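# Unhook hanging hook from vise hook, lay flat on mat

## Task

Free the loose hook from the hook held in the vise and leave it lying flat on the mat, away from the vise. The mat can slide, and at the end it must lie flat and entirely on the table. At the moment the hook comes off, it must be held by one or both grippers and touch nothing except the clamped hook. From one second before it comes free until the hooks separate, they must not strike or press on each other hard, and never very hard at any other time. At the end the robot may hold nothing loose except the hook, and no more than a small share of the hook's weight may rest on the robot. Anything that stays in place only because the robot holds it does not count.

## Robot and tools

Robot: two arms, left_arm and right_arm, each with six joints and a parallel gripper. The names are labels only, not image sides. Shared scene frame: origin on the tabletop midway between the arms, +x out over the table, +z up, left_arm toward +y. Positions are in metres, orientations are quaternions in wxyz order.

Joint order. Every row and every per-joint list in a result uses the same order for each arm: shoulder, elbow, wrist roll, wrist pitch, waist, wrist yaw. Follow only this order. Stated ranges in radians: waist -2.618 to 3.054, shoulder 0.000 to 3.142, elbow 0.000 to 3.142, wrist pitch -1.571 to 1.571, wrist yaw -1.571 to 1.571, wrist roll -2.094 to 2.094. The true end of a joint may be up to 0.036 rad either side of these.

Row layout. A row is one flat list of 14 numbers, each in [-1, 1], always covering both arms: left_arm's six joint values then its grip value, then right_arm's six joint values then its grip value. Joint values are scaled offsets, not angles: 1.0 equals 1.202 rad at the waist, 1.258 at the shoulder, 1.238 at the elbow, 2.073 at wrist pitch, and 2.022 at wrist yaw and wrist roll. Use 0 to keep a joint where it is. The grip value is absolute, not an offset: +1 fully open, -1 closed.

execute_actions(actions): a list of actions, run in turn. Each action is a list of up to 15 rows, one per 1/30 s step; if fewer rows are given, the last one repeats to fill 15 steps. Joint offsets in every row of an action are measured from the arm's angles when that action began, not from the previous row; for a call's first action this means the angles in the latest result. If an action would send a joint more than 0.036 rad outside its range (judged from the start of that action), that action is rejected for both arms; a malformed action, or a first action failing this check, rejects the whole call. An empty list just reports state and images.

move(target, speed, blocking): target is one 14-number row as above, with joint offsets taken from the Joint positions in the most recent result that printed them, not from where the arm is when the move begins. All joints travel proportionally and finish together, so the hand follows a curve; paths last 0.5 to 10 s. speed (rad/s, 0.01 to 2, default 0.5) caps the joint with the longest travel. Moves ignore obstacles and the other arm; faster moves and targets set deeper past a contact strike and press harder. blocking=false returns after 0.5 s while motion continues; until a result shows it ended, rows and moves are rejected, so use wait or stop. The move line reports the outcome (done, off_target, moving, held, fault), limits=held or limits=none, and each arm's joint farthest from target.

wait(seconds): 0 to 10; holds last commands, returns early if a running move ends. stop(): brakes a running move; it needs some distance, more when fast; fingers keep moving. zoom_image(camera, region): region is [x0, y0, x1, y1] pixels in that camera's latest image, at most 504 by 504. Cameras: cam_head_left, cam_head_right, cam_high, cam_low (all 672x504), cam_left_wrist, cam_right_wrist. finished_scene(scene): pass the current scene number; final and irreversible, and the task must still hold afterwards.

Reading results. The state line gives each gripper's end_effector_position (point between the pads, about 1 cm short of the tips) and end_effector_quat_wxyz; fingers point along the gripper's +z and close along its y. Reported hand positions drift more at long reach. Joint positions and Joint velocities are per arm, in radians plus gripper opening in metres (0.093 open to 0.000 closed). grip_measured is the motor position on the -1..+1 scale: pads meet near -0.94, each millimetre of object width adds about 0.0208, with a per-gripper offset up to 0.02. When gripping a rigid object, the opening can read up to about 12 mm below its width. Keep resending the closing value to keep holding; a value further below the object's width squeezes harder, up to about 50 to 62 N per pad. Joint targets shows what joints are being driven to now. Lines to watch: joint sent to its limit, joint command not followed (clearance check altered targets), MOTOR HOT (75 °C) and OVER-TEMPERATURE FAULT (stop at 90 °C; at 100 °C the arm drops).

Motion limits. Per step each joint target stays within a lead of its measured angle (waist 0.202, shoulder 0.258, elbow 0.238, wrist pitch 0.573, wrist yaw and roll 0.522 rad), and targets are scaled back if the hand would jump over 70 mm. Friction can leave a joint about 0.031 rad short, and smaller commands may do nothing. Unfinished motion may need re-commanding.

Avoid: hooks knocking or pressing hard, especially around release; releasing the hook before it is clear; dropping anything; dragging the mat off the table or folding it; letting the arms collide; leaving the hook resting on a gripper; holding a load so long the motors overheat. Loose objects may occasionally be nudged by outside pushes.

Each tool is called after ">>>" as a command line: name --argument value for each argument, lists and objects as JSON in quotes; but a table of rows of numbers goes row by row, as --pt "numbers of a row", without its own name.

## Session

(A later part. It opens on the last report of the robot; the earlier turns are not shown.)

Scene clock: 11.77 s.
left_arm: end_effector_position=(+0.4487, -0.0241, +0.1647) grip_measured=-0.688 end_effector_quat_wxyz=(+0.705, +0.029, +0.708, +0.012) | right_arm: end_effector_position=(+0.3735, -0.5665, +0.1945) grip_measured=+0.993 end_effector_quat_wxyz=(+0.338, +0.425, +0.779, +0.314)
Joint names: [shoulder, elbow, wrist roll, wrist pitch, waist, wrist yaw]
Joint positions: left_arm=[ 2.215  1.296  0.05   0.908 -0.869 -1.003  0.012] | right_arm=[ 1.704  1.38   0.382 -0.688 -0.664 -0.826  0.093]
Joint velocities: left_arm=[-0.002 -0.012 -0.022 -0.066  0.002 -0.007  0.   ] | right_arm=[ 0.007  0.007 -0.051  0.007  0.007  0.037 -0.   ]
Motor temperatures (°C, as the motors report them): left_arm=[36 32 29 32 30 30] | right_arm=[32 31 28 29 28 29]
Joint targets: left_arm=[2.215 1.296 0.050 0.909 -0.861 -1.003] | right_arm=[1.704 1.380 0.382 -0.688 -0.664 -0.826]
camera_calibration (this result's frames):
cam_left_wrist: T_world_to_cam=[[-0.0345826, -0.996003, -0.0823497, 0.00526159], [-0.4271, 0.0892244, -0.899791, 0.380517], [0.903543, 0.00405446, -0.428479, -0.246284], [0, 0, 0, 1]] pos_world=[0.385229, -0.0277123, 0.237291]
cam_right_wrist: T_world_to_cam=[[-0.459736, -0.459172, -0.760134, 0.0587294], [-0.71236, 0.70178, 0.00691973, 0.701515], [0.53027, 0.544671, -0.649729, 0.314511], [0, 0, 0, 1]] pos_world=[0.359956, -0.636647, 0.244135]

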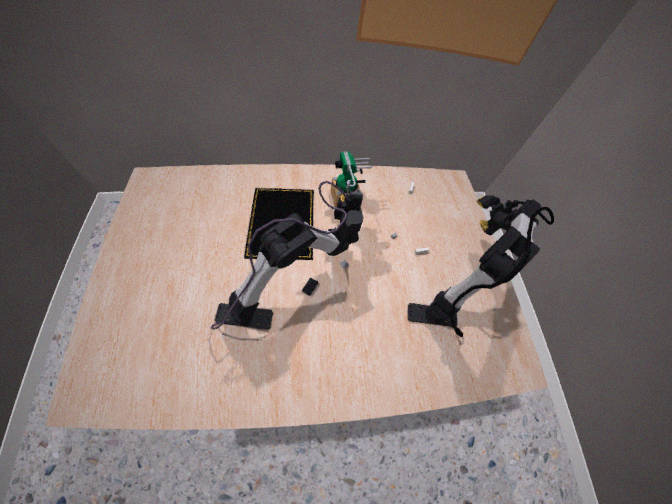

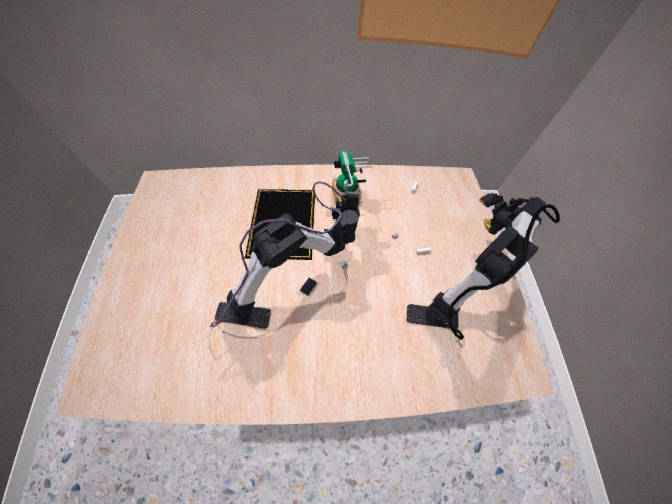

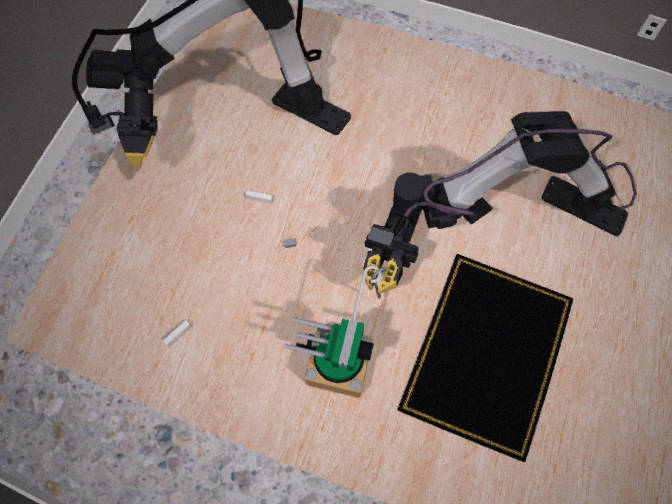

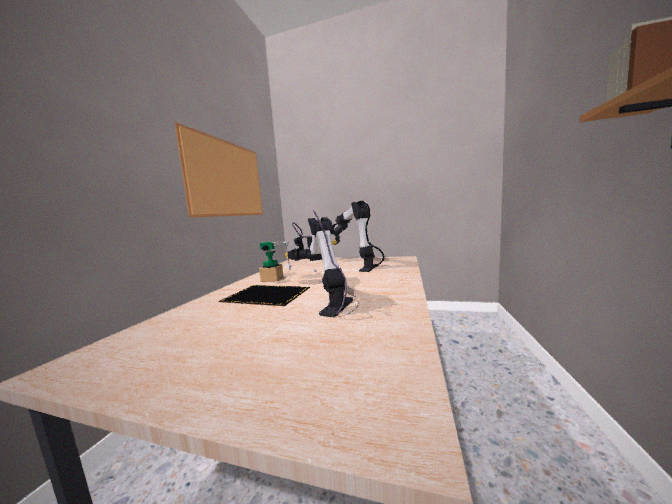

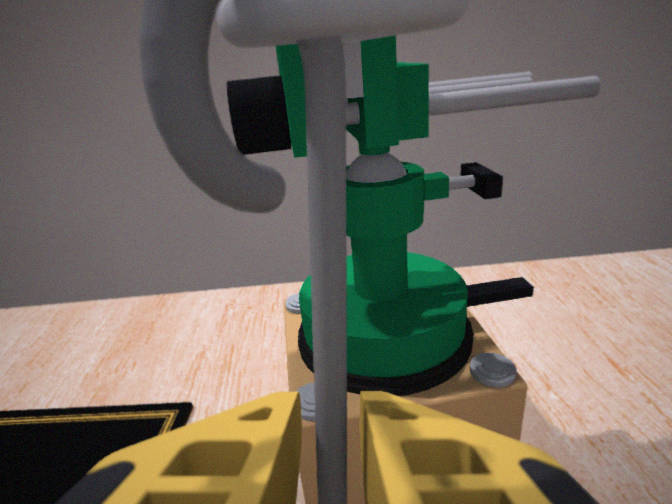

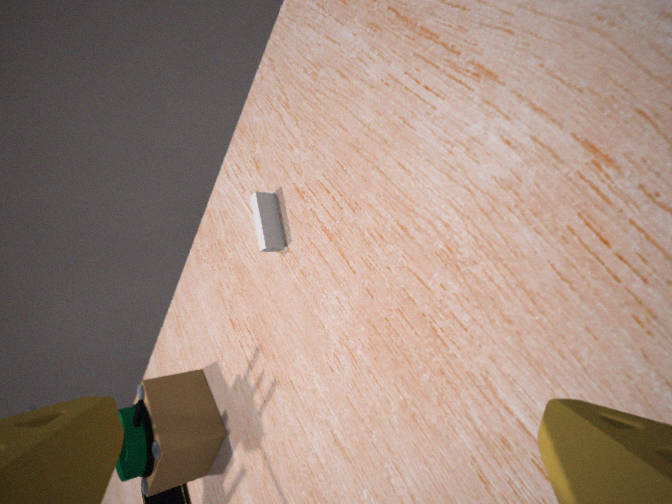

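>>> execute_actions --actions '[[[0,0,0,0,0,0,-0.72,0,0,0,0,0,0,0.993],[0,0,0,0,0,0,-0.75,0,0,0,0,0,0,0.993],[0,0,0,0,0,0,-0.78,0,0,0,0,0,0,0.993],[0,0,0,0,0,0,-0.8,0,0,0,0,0,0,0.993],[0,0,0,0,0,0,-0.82,0,0,0,0,0,0,0.993],[0,0,0,0,0,0,-0.84,0,0,0,0,0,0,0.993],[0,0,0,0,0,0,-0.86,0,0,0,0,0,0,0.993],[0,0,0,0,0,0,-0.89,0,0,0,0,0,0,0.993],[0,0,0,0,0,0,-0.92,0,0,0,0,0,0,0.993],[0,0,0,0,0,0,-0.95,0,0,0,0,0,0,0.993],[0,0,0,0,0,0,-1,0,0,0,0,0,0,0.993]],[[-0.006,0,0,0,0,0,-1,0,0,0,0,0,0,0.993],[-0.012,0,0,0,0,0,-1,0,0,0,0,0,0,0.993],[-0.016,0,0,0,0,0,-1,0,0,0,0,0,0,0.993],[-0.019,0,0,0,0,0,-1,0,0,0,0,0,0,0.993],[-0.021,0,0,0,0,0,-1,0,0,0,0,0,0,0.993],[-0.023,0,0,0,0,0,-1,0,0,0,0,0,0,0.993],[-0.025,0,0,0,0,0,-1,0,0,0,0,0,0,0.993],[-0.027,0,0,0,0,0,-1,0,0,0,0,0,0,0.993],[-0.029,0,0,0,0,0,-1,0,0,0,0,0,0,0.993],[-0.031,0,0,0,0,0,-1,0,0,0,0,0,0,0.993]]]'

>>> wait --seconds 0.2

>>> zoom_image --camera "cam_high" --region '[350,245,400,295]'

Scene clock: 13.30 s.
left_arm: end_effector_position=(+0.4481, -0.0231, +0.1752) grip_measured=-0.982 end_effector_quat_wxyz=(+0.709, +0.023, +0.705, +0.006) | right_arm: end_effector_position=(+0.3735, -0.5665, +0.1945) grip_measured=+0.993 end_effector_quat_wxyz=(+0.338, +0.425, +0.779, +0.314)
Joint names: [shoulder, elbow, wrist roll, wrist pitch, waist, wrist yaw]
Joint positions: left_arm=[ 2.194  1.296  0.05   0.908 -0.869 -1.003  0.   ] | right_arm=[ 1.704  1.38   0.382 -0.688 -0.664 -0.826  0.093]
Joint velocities: left_arm=[-0.022 -0.002  0.037 -0.007 -0.037  0.037  0.   ] | right_arm=[-0.007 -0.027 -0.037  0.037  0.002  0.007 -0.001]
Motor temperatures (°C, as the motors report them): left_arm=[37 33 29 32 30 30] | right_arm=[32 31 28 29 28 29]
Joint targets: left_arm=[2.176 1.296 0.050 0.908 -0.869 -1.003] | right_arm=[1.704 1.380 0.382 -0.688 -0.664 -0.826]
camera_calibration (this result's frames):
cam_left_wrist: T_world_to_cam=[[-0.0338098, -0.997282, -0.0654605, 0.00374329], [-0.417661, 0.0736032, -0.905617, 0.386047], [0.907974, -0.00327844, -0.419015, -0.245072], [0, 0, 0, 1]] pos_world=[0.383883, -0.0254846, 0.247167]
cam_right_wrist: T_world_to_cam=[[-0.459736, -0.459172, -0.760134, 0.0587294], [-0.71236, 0.70178, 0.00691973, 0.701515], [0.53027, 0.544671, -0.649729, 0.314511], [0, 0, 0, 1]] pos_world=[0.359956, -0.636647, 0.244135]

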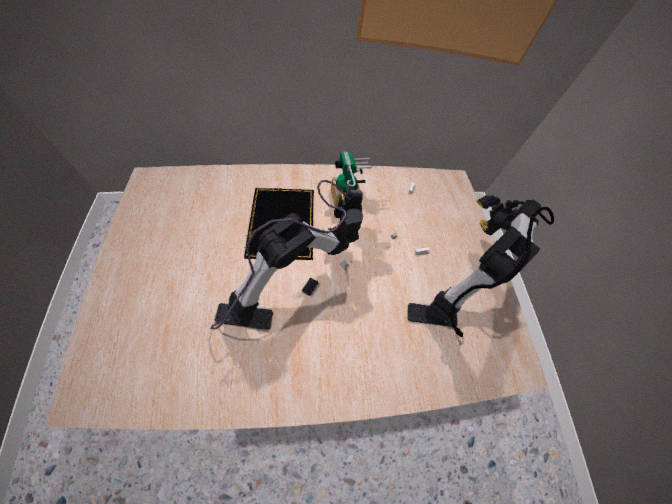

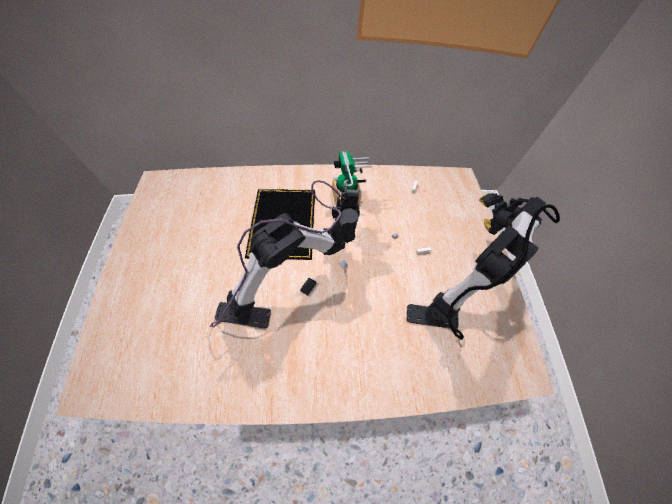

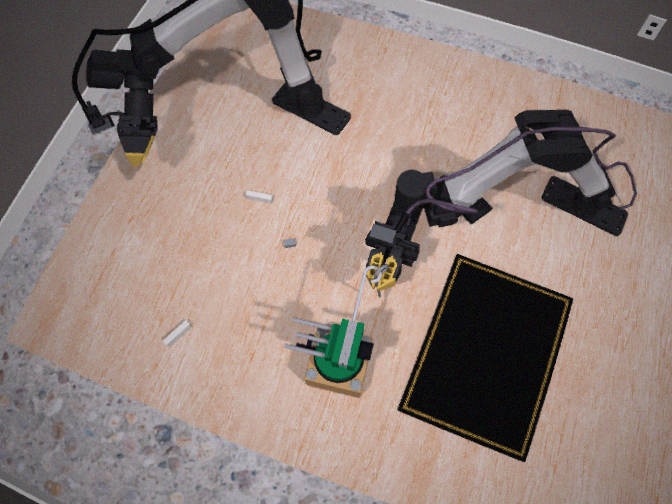

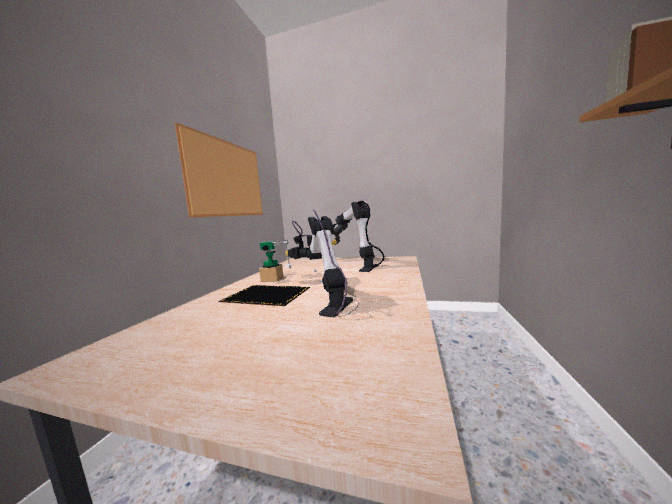

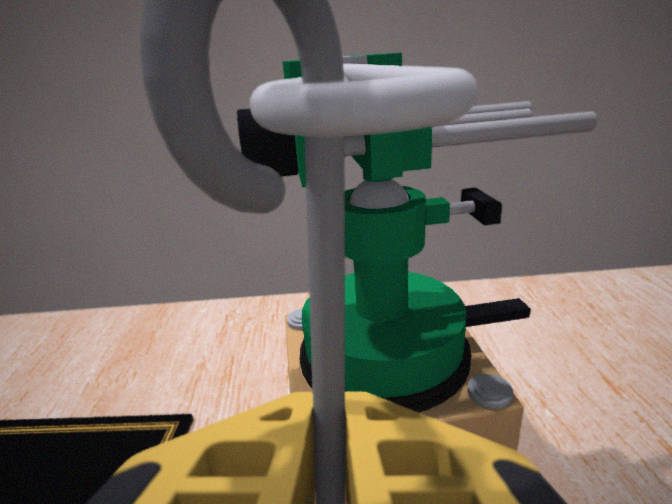

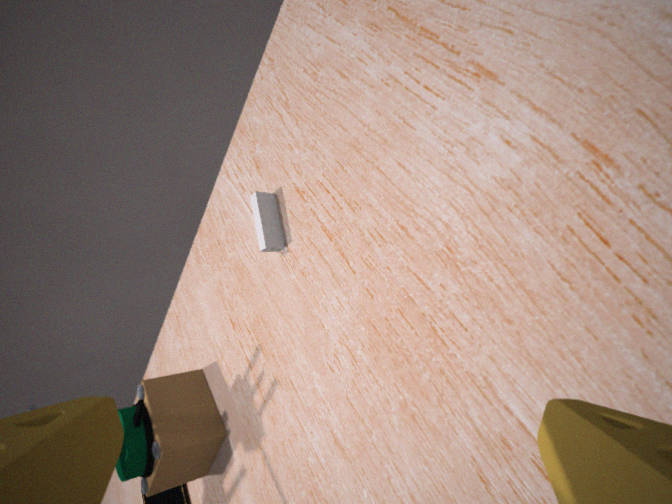

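Scene clock: 13.50 s.
left_arm: end_effector_position=(+0.4481, -0.0230, +0.1756) grip_measured=-0.982 end_effector_quat_wxyz=(+0.709, +0.023, +0.705, +0.006) | right_arm: end_effector_position=(+0.3735, -0.5665, +0.1945) grip_measured=+0.993 end_effector_quat_wxyz=(+0.338, +0.425, +0.779, +0.314)
Joint names: [shoulder, elbow, wrist roll, wrist pitch, waist, wrist yaw]
Joint positions: left_arm=[ 2.194  1.296  0.05   0.908 -0.869 -1.003  0.   ] | right_arm=[ 1.704  1.38   0.382 -0.688 -0.664 -0.826  0.093]
Joint velocities: left_arm=[-0.002  0.007 -0.037  0.037  0.002  0.051  0.   ] | right_arm=[ 0.012 -0.017  0.081 -0.022 -0.007  0.022  0.   ]
Motor temperatures (°C, as the motors report them): left_arm=[37 33 29 32 30 30] | right_arm=[32 31 28 29 28 29]
Joint targets: left_arm=[2.175 1.296 0.050 0.908 -0.869 -1.003] | right_arm=[1.704 1.380 0.382 -0.688 -0.664 -0.826]
wait: 0.20 s; at rest by 0.17 s
camera_calibration (this result's frames):
cam_left_wrist: T_world_to_cam=[[-0.0337841, -0.997325, -0.0648226, 0.00368415], [-0.417304, 0.0730118, -0.905829, 0.386255], [0.908139, -0.00355194, -0.418654, -0.245028], [0, 0, 0, 1]] pos_world=[0.38383, -0.0253972, 0.247538]
cam_right_wrist: T_world_to_cam=[[-0.459736, -0.459172, -0.760134, 0.0587294], [-0.71236, 0.70178, 0.00691973, 0.701515], [0.53027, 0.544671, -0.649729, 0.314511], [0, 0, 0, 1]] pos_world=[0.359956, -0.636647, 0.244135]

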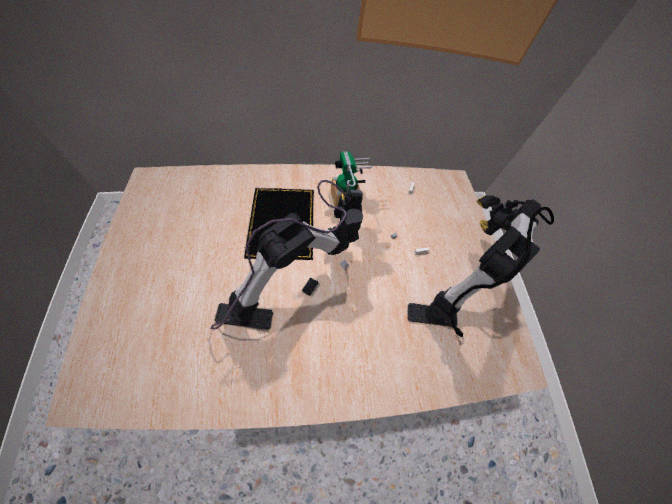

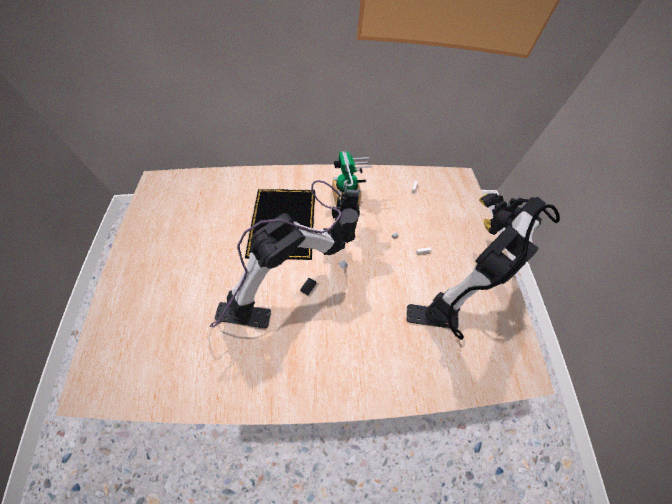

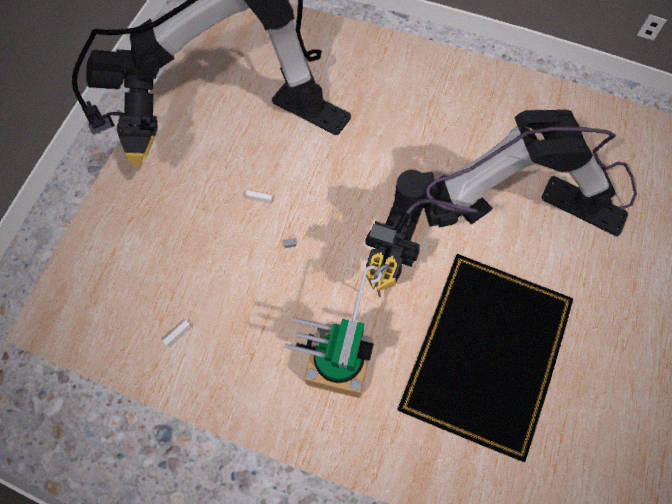

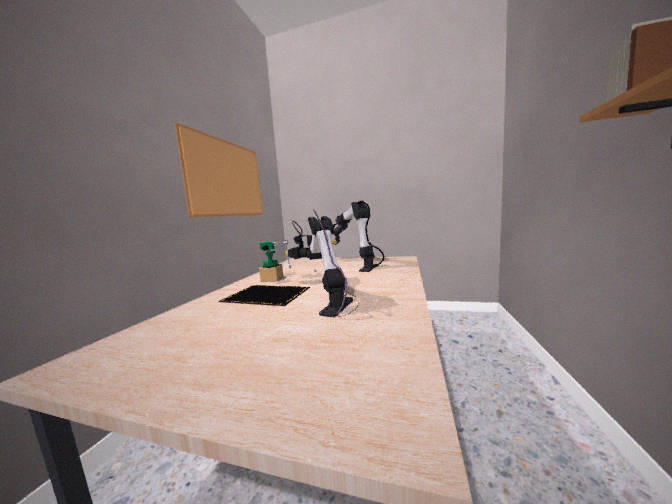

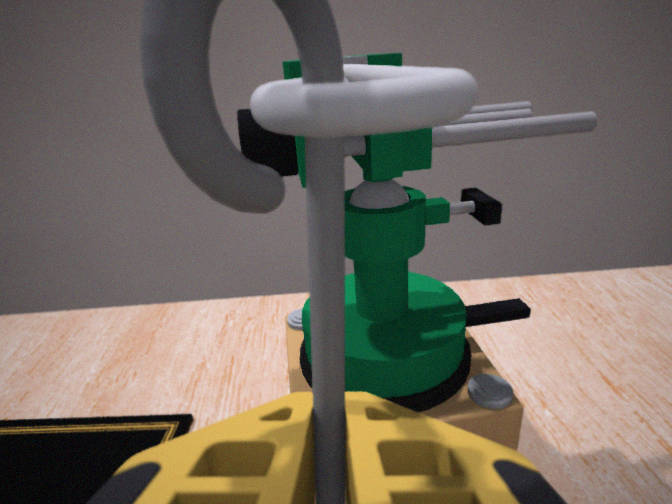

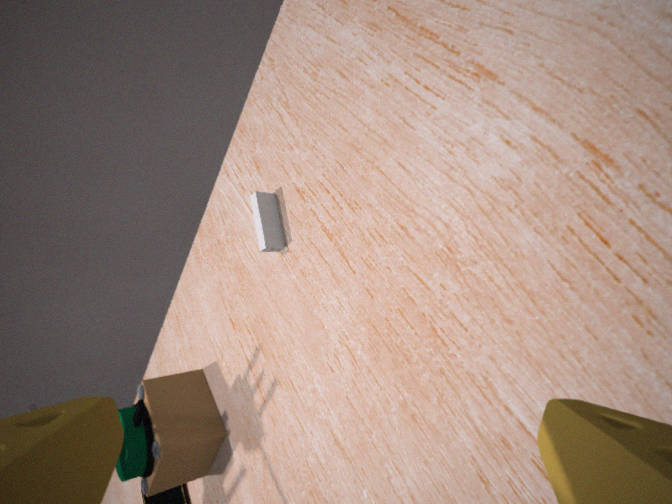

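Region (350, 245, 400, 295) of cam_high's 672x504 image, scaled by 10.080, with more detail than that image has.

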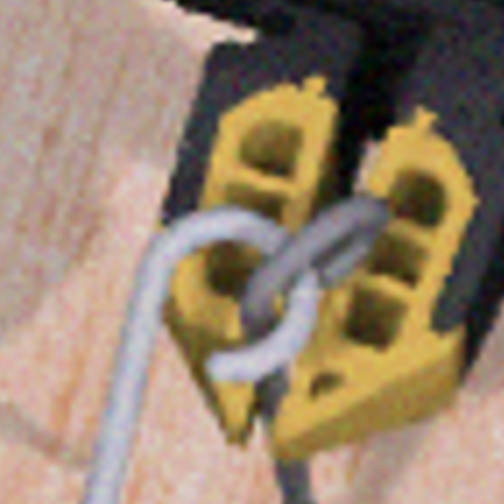

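>>> move --target '[0,0,0,0,-0.0165,-0.0148,-1,0,0,0,0,0,0,0.993]' --speed 0.06

>>> zoom_image --camera "cam_high" --region '[350,245,400,295]'

Scene clock: 14.97 s.
left_arm: end_effector_position=(+0.4430, -0.0246, +0.1756) grip_measured=-0.982 end_effector_quat_wxyz=(+0.709, +0.020, +0.705, +0.009) | right_arm: end_effector_position=(+0.3735, -0.5665, +0.1945) grip_measured=+0.993 end_effector_quat_wxyz=(+0.338, +0.425, +0.779, +0.314)
Joint names: [shoulder, elbow, wrist roll, wrist pitch, waist, wrist yaw]
Joint positions: left_arm=[ 2.194  1.296  0.05   0.908 -0.882 -1.025  0.   ] | right_arm=[ 1.704  1.38   0.382 -0.688 -0.664 -0.826  0.093]
Joint velocities: left_arm=[-0.002 -0.007 -0.051 -0.022 -0.012 -0.051  0.   ] | right_arm=[-0.002  0.002 -0.007  0.007 -0.007 -0.022 -0.001]
Motor temperatures (°C, as the motors report them): left_arm=[38 33 29 32 30 30] | right_arm=[33 31 28 30 28 29]
Joint targets: left_arm=[2.194 1.296 0.050 0.908 -0.888 -1.033] | right_arm=[1.704 1.380 0.382 -0.688 -0.664 -0.826]
move: done; limits=none; left_arm: farthest joint: the wrist yaw, 0.008 radians from its target (0.030 radians at the start); right_arm: farthest joint: the waist, 0.000 radians from its target (0.000 radians at the start)
camera_calibration (this result's frames):
cam_left_wrist: T_world_to_cam=[[-0.0250472, -0.997591, -0.0646934, -0.00196553], [-0.418116, 0.0692356, -0.905752, 0.384461], [0.908048, 0.00436279, -0.418842, -0.240143], [0, 0, 0, 1]] pos_world=[0.378761, -0.0275315, 0.247517]
cam_right_wrist: T_world_to_cam=[[-0.459736, -0.459172, -0.760134, 0.0587294], [-0.71236, 0.70178, 0.00691973, 0.701515], [0.53027, 0.544671, -0.649729, 0.314511], [0, 0, 0, 1]] pos_world=[0.359956, -0.636647, 0.244135]

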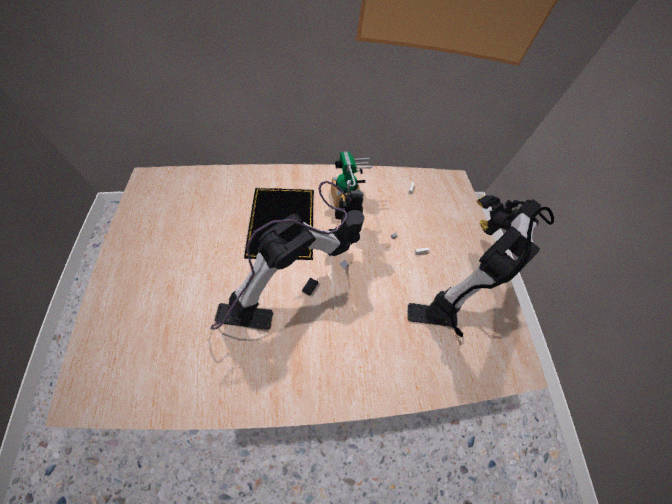

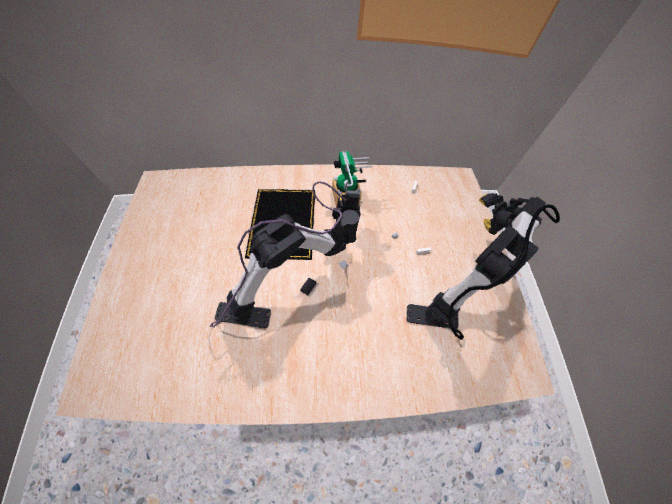

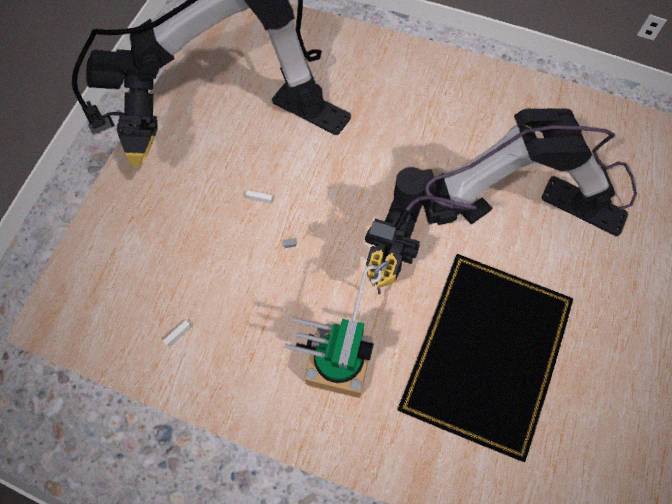

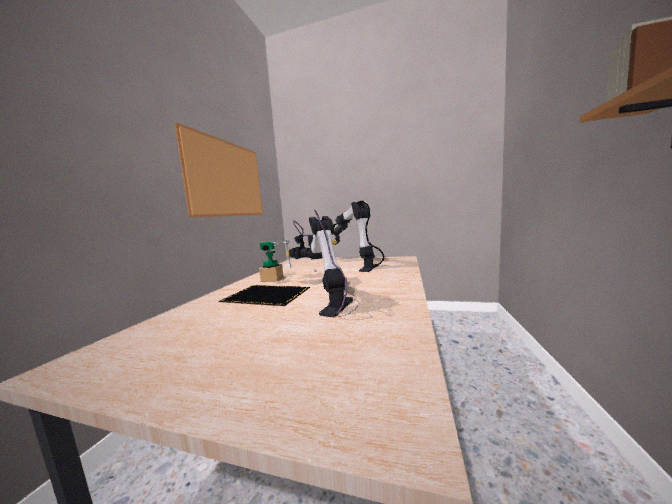

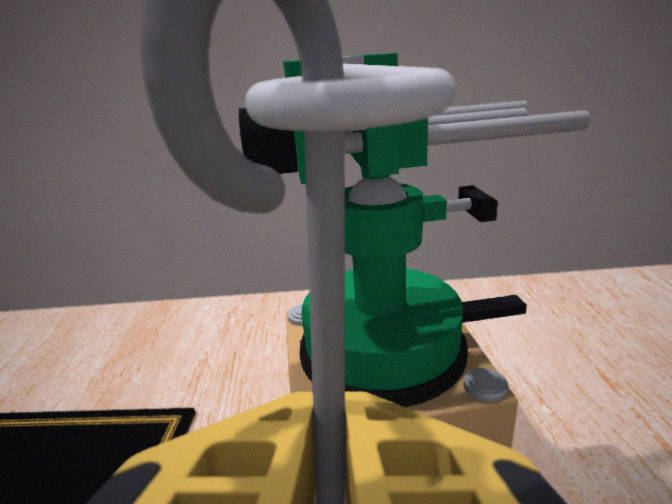

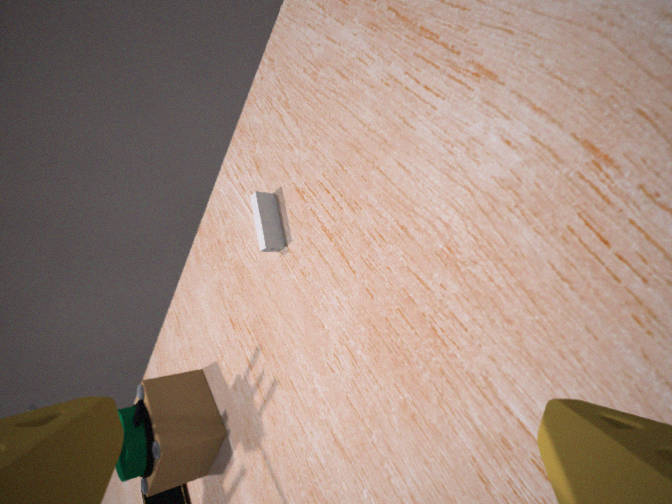

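Region (350, 245, 400, 295) of cam_high's 672x504 image, scaled by 10.080, with more detail than that image has.

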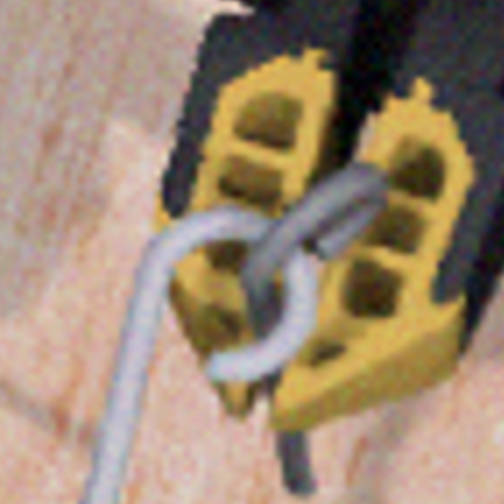

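>>> move --target '[0,0.036,0,0,0,0,-1,0,0,0,0,0,0,0.993]' --speed 0.07

>>> zoom_image --camera "cam_high" --region '[350,245,400,295]'

Scene clock: 16.20 s.
left_arm: end_effector_position=(+0.4445, -0.0272, +0.1831) grip_measured=-0.982 end_effector_quat_wxyz=(+0.713, +0.013, +0.701, +0.003) | right_arm: end_effector_position=(+0.3735, -0.5665, +0.1945) grip_measured=+0.993 end_effector_quat_wxyz=(+0.338, +0.425, +0.779, +0.314)
Joint names: [shoulder, elbow, wrist roll, wrist pitch, waist, wrist yaw]
Joint positions: left_arm=[ 2.194  1.317  0.05   0.908 -0.882 -1.026  0.   ] | right_arm=[ 1.704  1.38   0.382 -0.688 -0.664 -0.826  0.093]
Joint velocities: left_arm=[ 0.002 -0.002 -0.022 -0.022  0.007 -0.081  0.   ] | right_arm=[ 0.002 -0.017 -0.022 -0.007 -0.002 -0.022 -0.001]
Motor temperatures (°C, as the motors report them): left_arm=[38 33 29 32 30 30] | right_arm=[33 31 28 30 28 29]
Joint targets: left_arm=[2.194 1.341 0.050 0.908 -0.882 -1.025] | right_arm=[1.704 1.380 0.382 -0.688 -0.664 -0.826]
move: off_target (left_arm); limits=none; left_arm: farthest joint: the elbow, 0.024 radians from its target (0.044 radians at the start); right_arm: farthest joint: the waist, 0.000 radians from its target (0.000 radians at the start)
camera_calibration (this result's frames):
cam_left_wrist: T_world_to_cam=[[-0.0237038, -0.998604, -0.0472005, -0.00782205], [-0.408711, 0.0527678, -0.911137, 0.388489], [0.912356, -0.00230601, -0.409391, -0.242233], [0, 0, 0, 1]] pos_world=[0.379597, -0.0288694, 0.25443]
cam_right_wrist: T_world_to_cam=[[-0.459736, -0.459172, -0.760134, 0.0587294], [-0.71236, 0.70178, 0.00691973, 0.701515], [0.53027, 0.544671, -0.649729, 0.314511], [0, 0, 0, 1]] pos_world=[0.359956, -0.636647, 0.244135]

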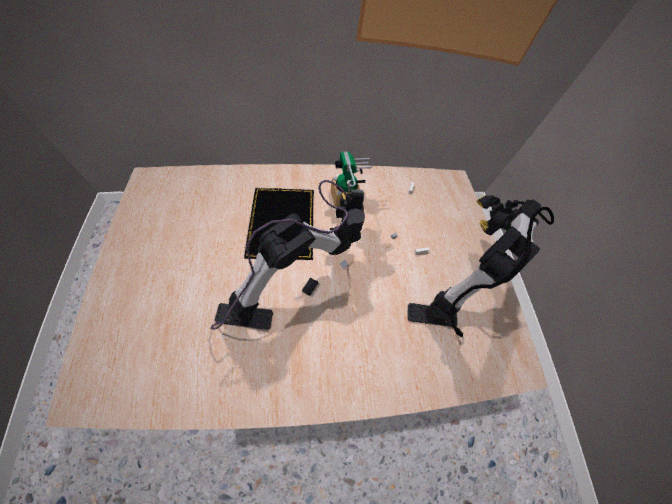

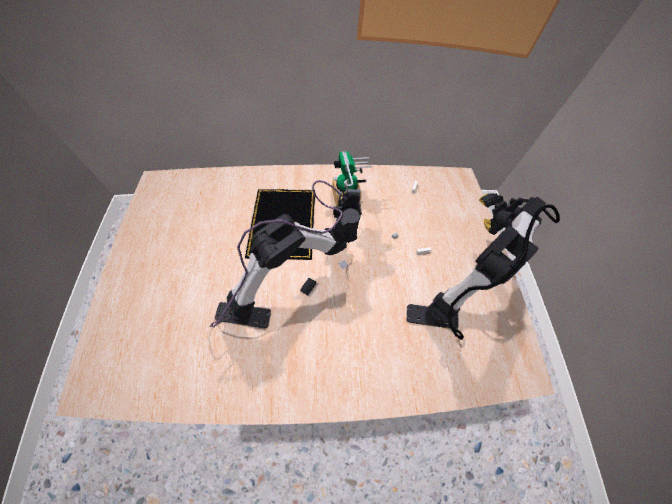

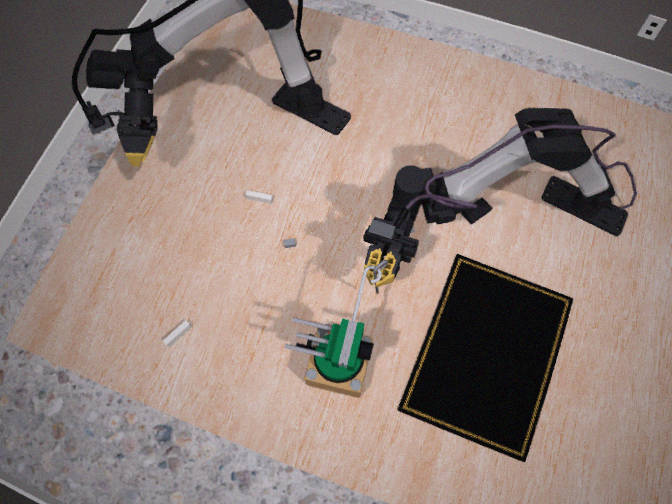

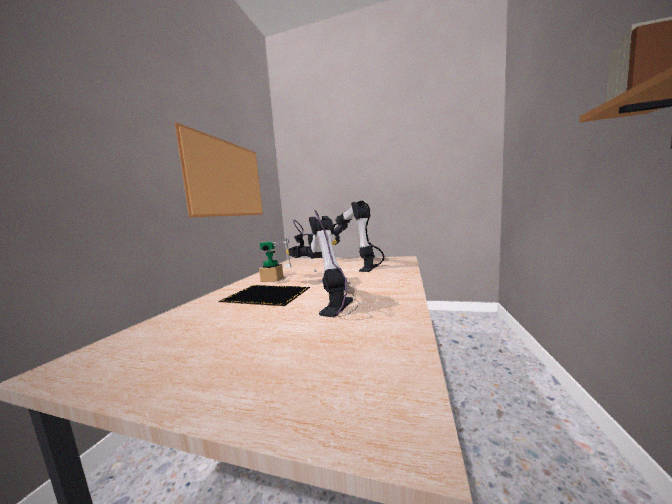

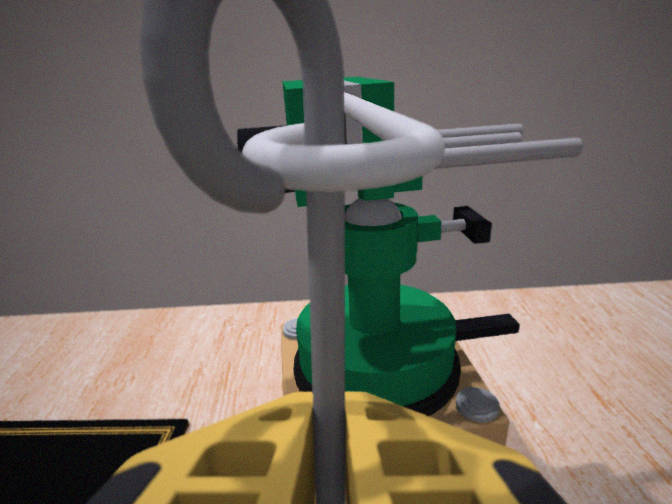

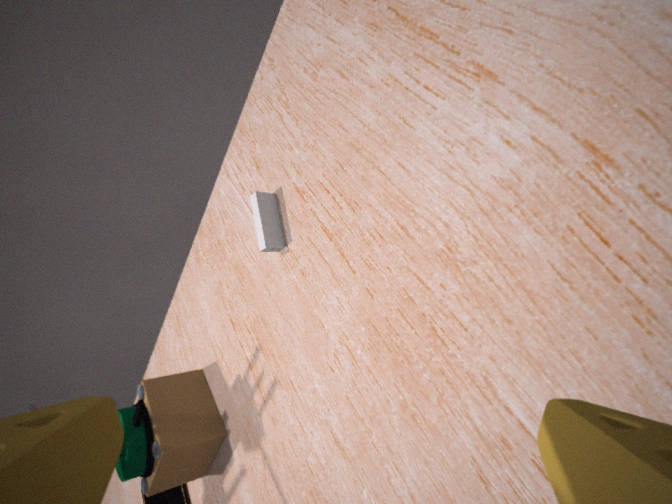

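Region (350, 245, 400, 295) of cam_high's 672x504 image, scaled by 10.080, with more detail than that image has.

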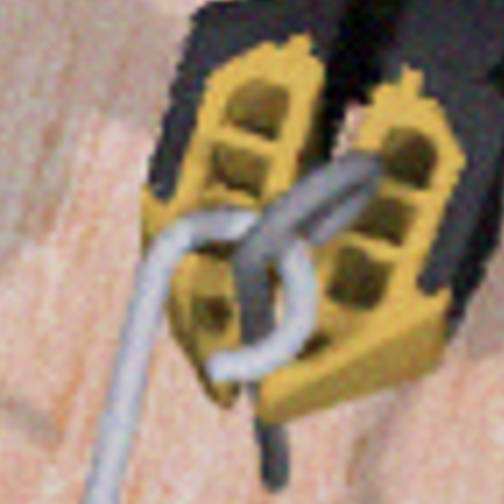

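>>> move --target '[0,0.052,0,0,0,-0.009,-1,0,0,0,0,0,0,0.993]' --speed 0.07

>>> zoom_image --camera "cam_high" --region '[350,245,400,295]'

Scene clock: 17.63 s.
left_arm: end_effector_position=(+0.4473, -0.0301, +0.1976) grip_measured=-0.982 end_effector_quat_wxyz=(+0.720, -0.003, +0.694, -0.005) | right_arm: end_effector_position=(+0.3735, -0.5665, +0.1945) grip_measured=+0.993 end_effector_quat_wxyz=(+0.338, +0.425, +0.779, +0.314)
Joint names: [shoulder, elbow, wrist roll, wrist pitch, waist, wrist yaw]
Joint positions: left_arm=[ 2.194  1.357  0.05   0.908 -0.882 -1.037  0.   ] | right_arm=[ 1.704  1.38   0.382 -0.688 -0.664 -0.826  0.093]
Joint velocities: left_arm=[ 0.007  0.012 -0.037 -0.007 -0.022 -0.007  0.   ] | right_arm=[ 0.002 -0.012  0.037  0.022  0.002 -0.007  0.001]
Motor temperatures (°C, as the motors report them): left_arm=[39 33 29 33 30 30] | right_arm=[33 31 28 30 28 29]
Joint targets: left_arm=[2.194 1.381 0.050 0.908 -0.882 -1.044] | right_arm=[1.704 1.380 0.382 -0.688 -0.664 -0.826]
move: off_target (left_arm); limits=none; left_arm: farthest joint: the elbow, 0.025 radians from its target (0.064 radians at the start); right_arm: farthest joint: the waist, 0.000 radians from its target (0.000 radians at the start)
camera_calibration (this result's frames):
cam_left_wrist: T_world_to_cam=[[-0.0124522, -0.999837, -0.0130733, -0.0217954], [-0.391142, 0.016903, -0.920175, 0.395787], [0.920246, -0.00634465, -0.391289, -0.246088], [0, 0, 0, 1]] pos_world=[0.380999, -0.0300432, 0.267616]
cam_right_wrist: T_world_to_cam=[[-0.459736, -0.459172, -0.760134, 0.0587294], [-0.71236, 0.70178, 0.00691973, 0.701515], [0.53027, 0.544671, -0.649729, 0.314511], [0, 0, 0, 1]] pos_world=[0.359956, -0.636647, 0.244135]

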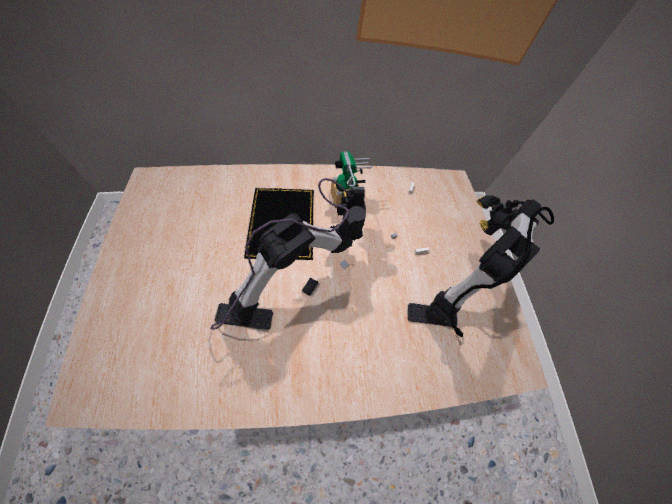

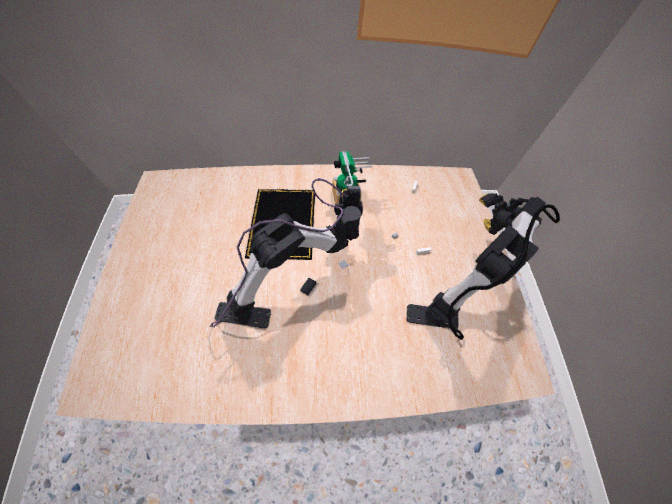

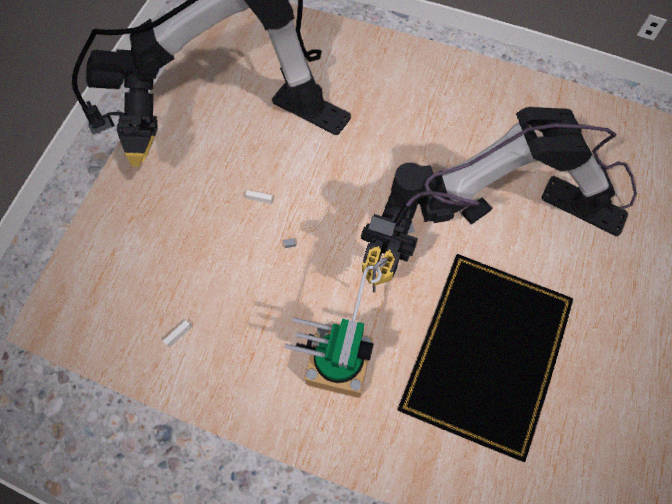

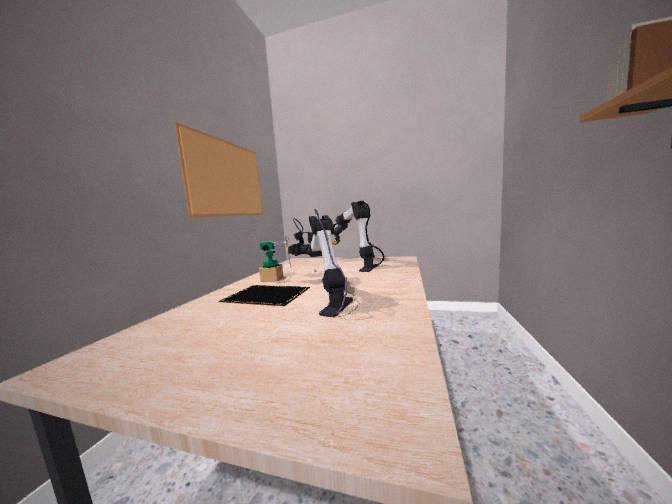

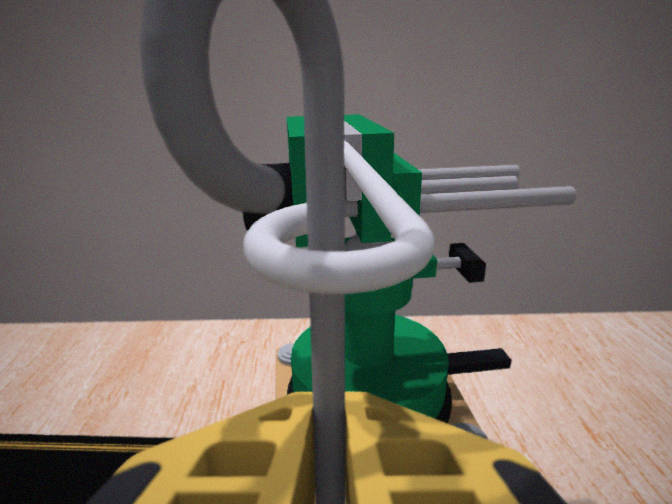

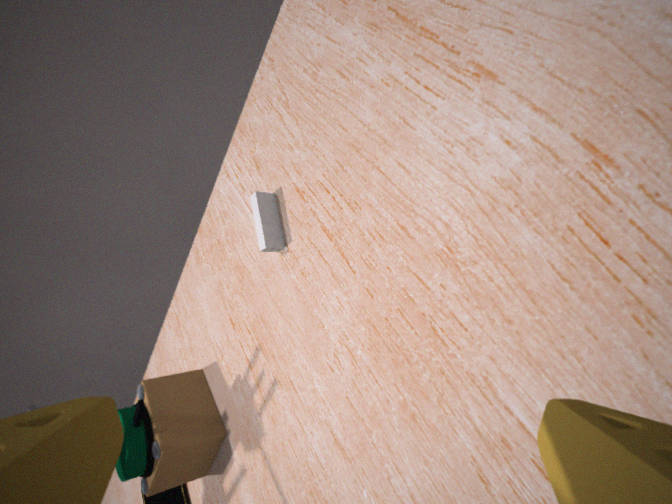

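Region (350, 245, 400, 295) of cam_high's 672x504 image, scaled by 10.080, with more detail than that image has.

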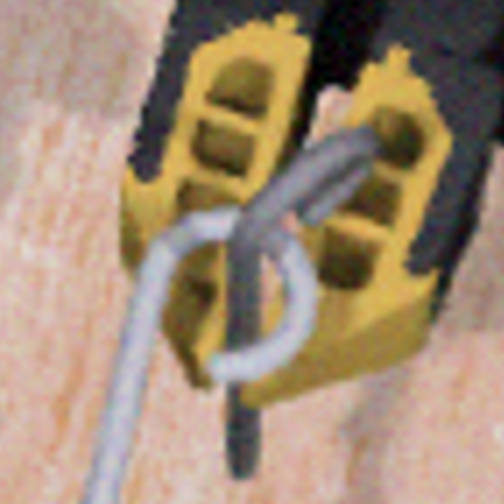

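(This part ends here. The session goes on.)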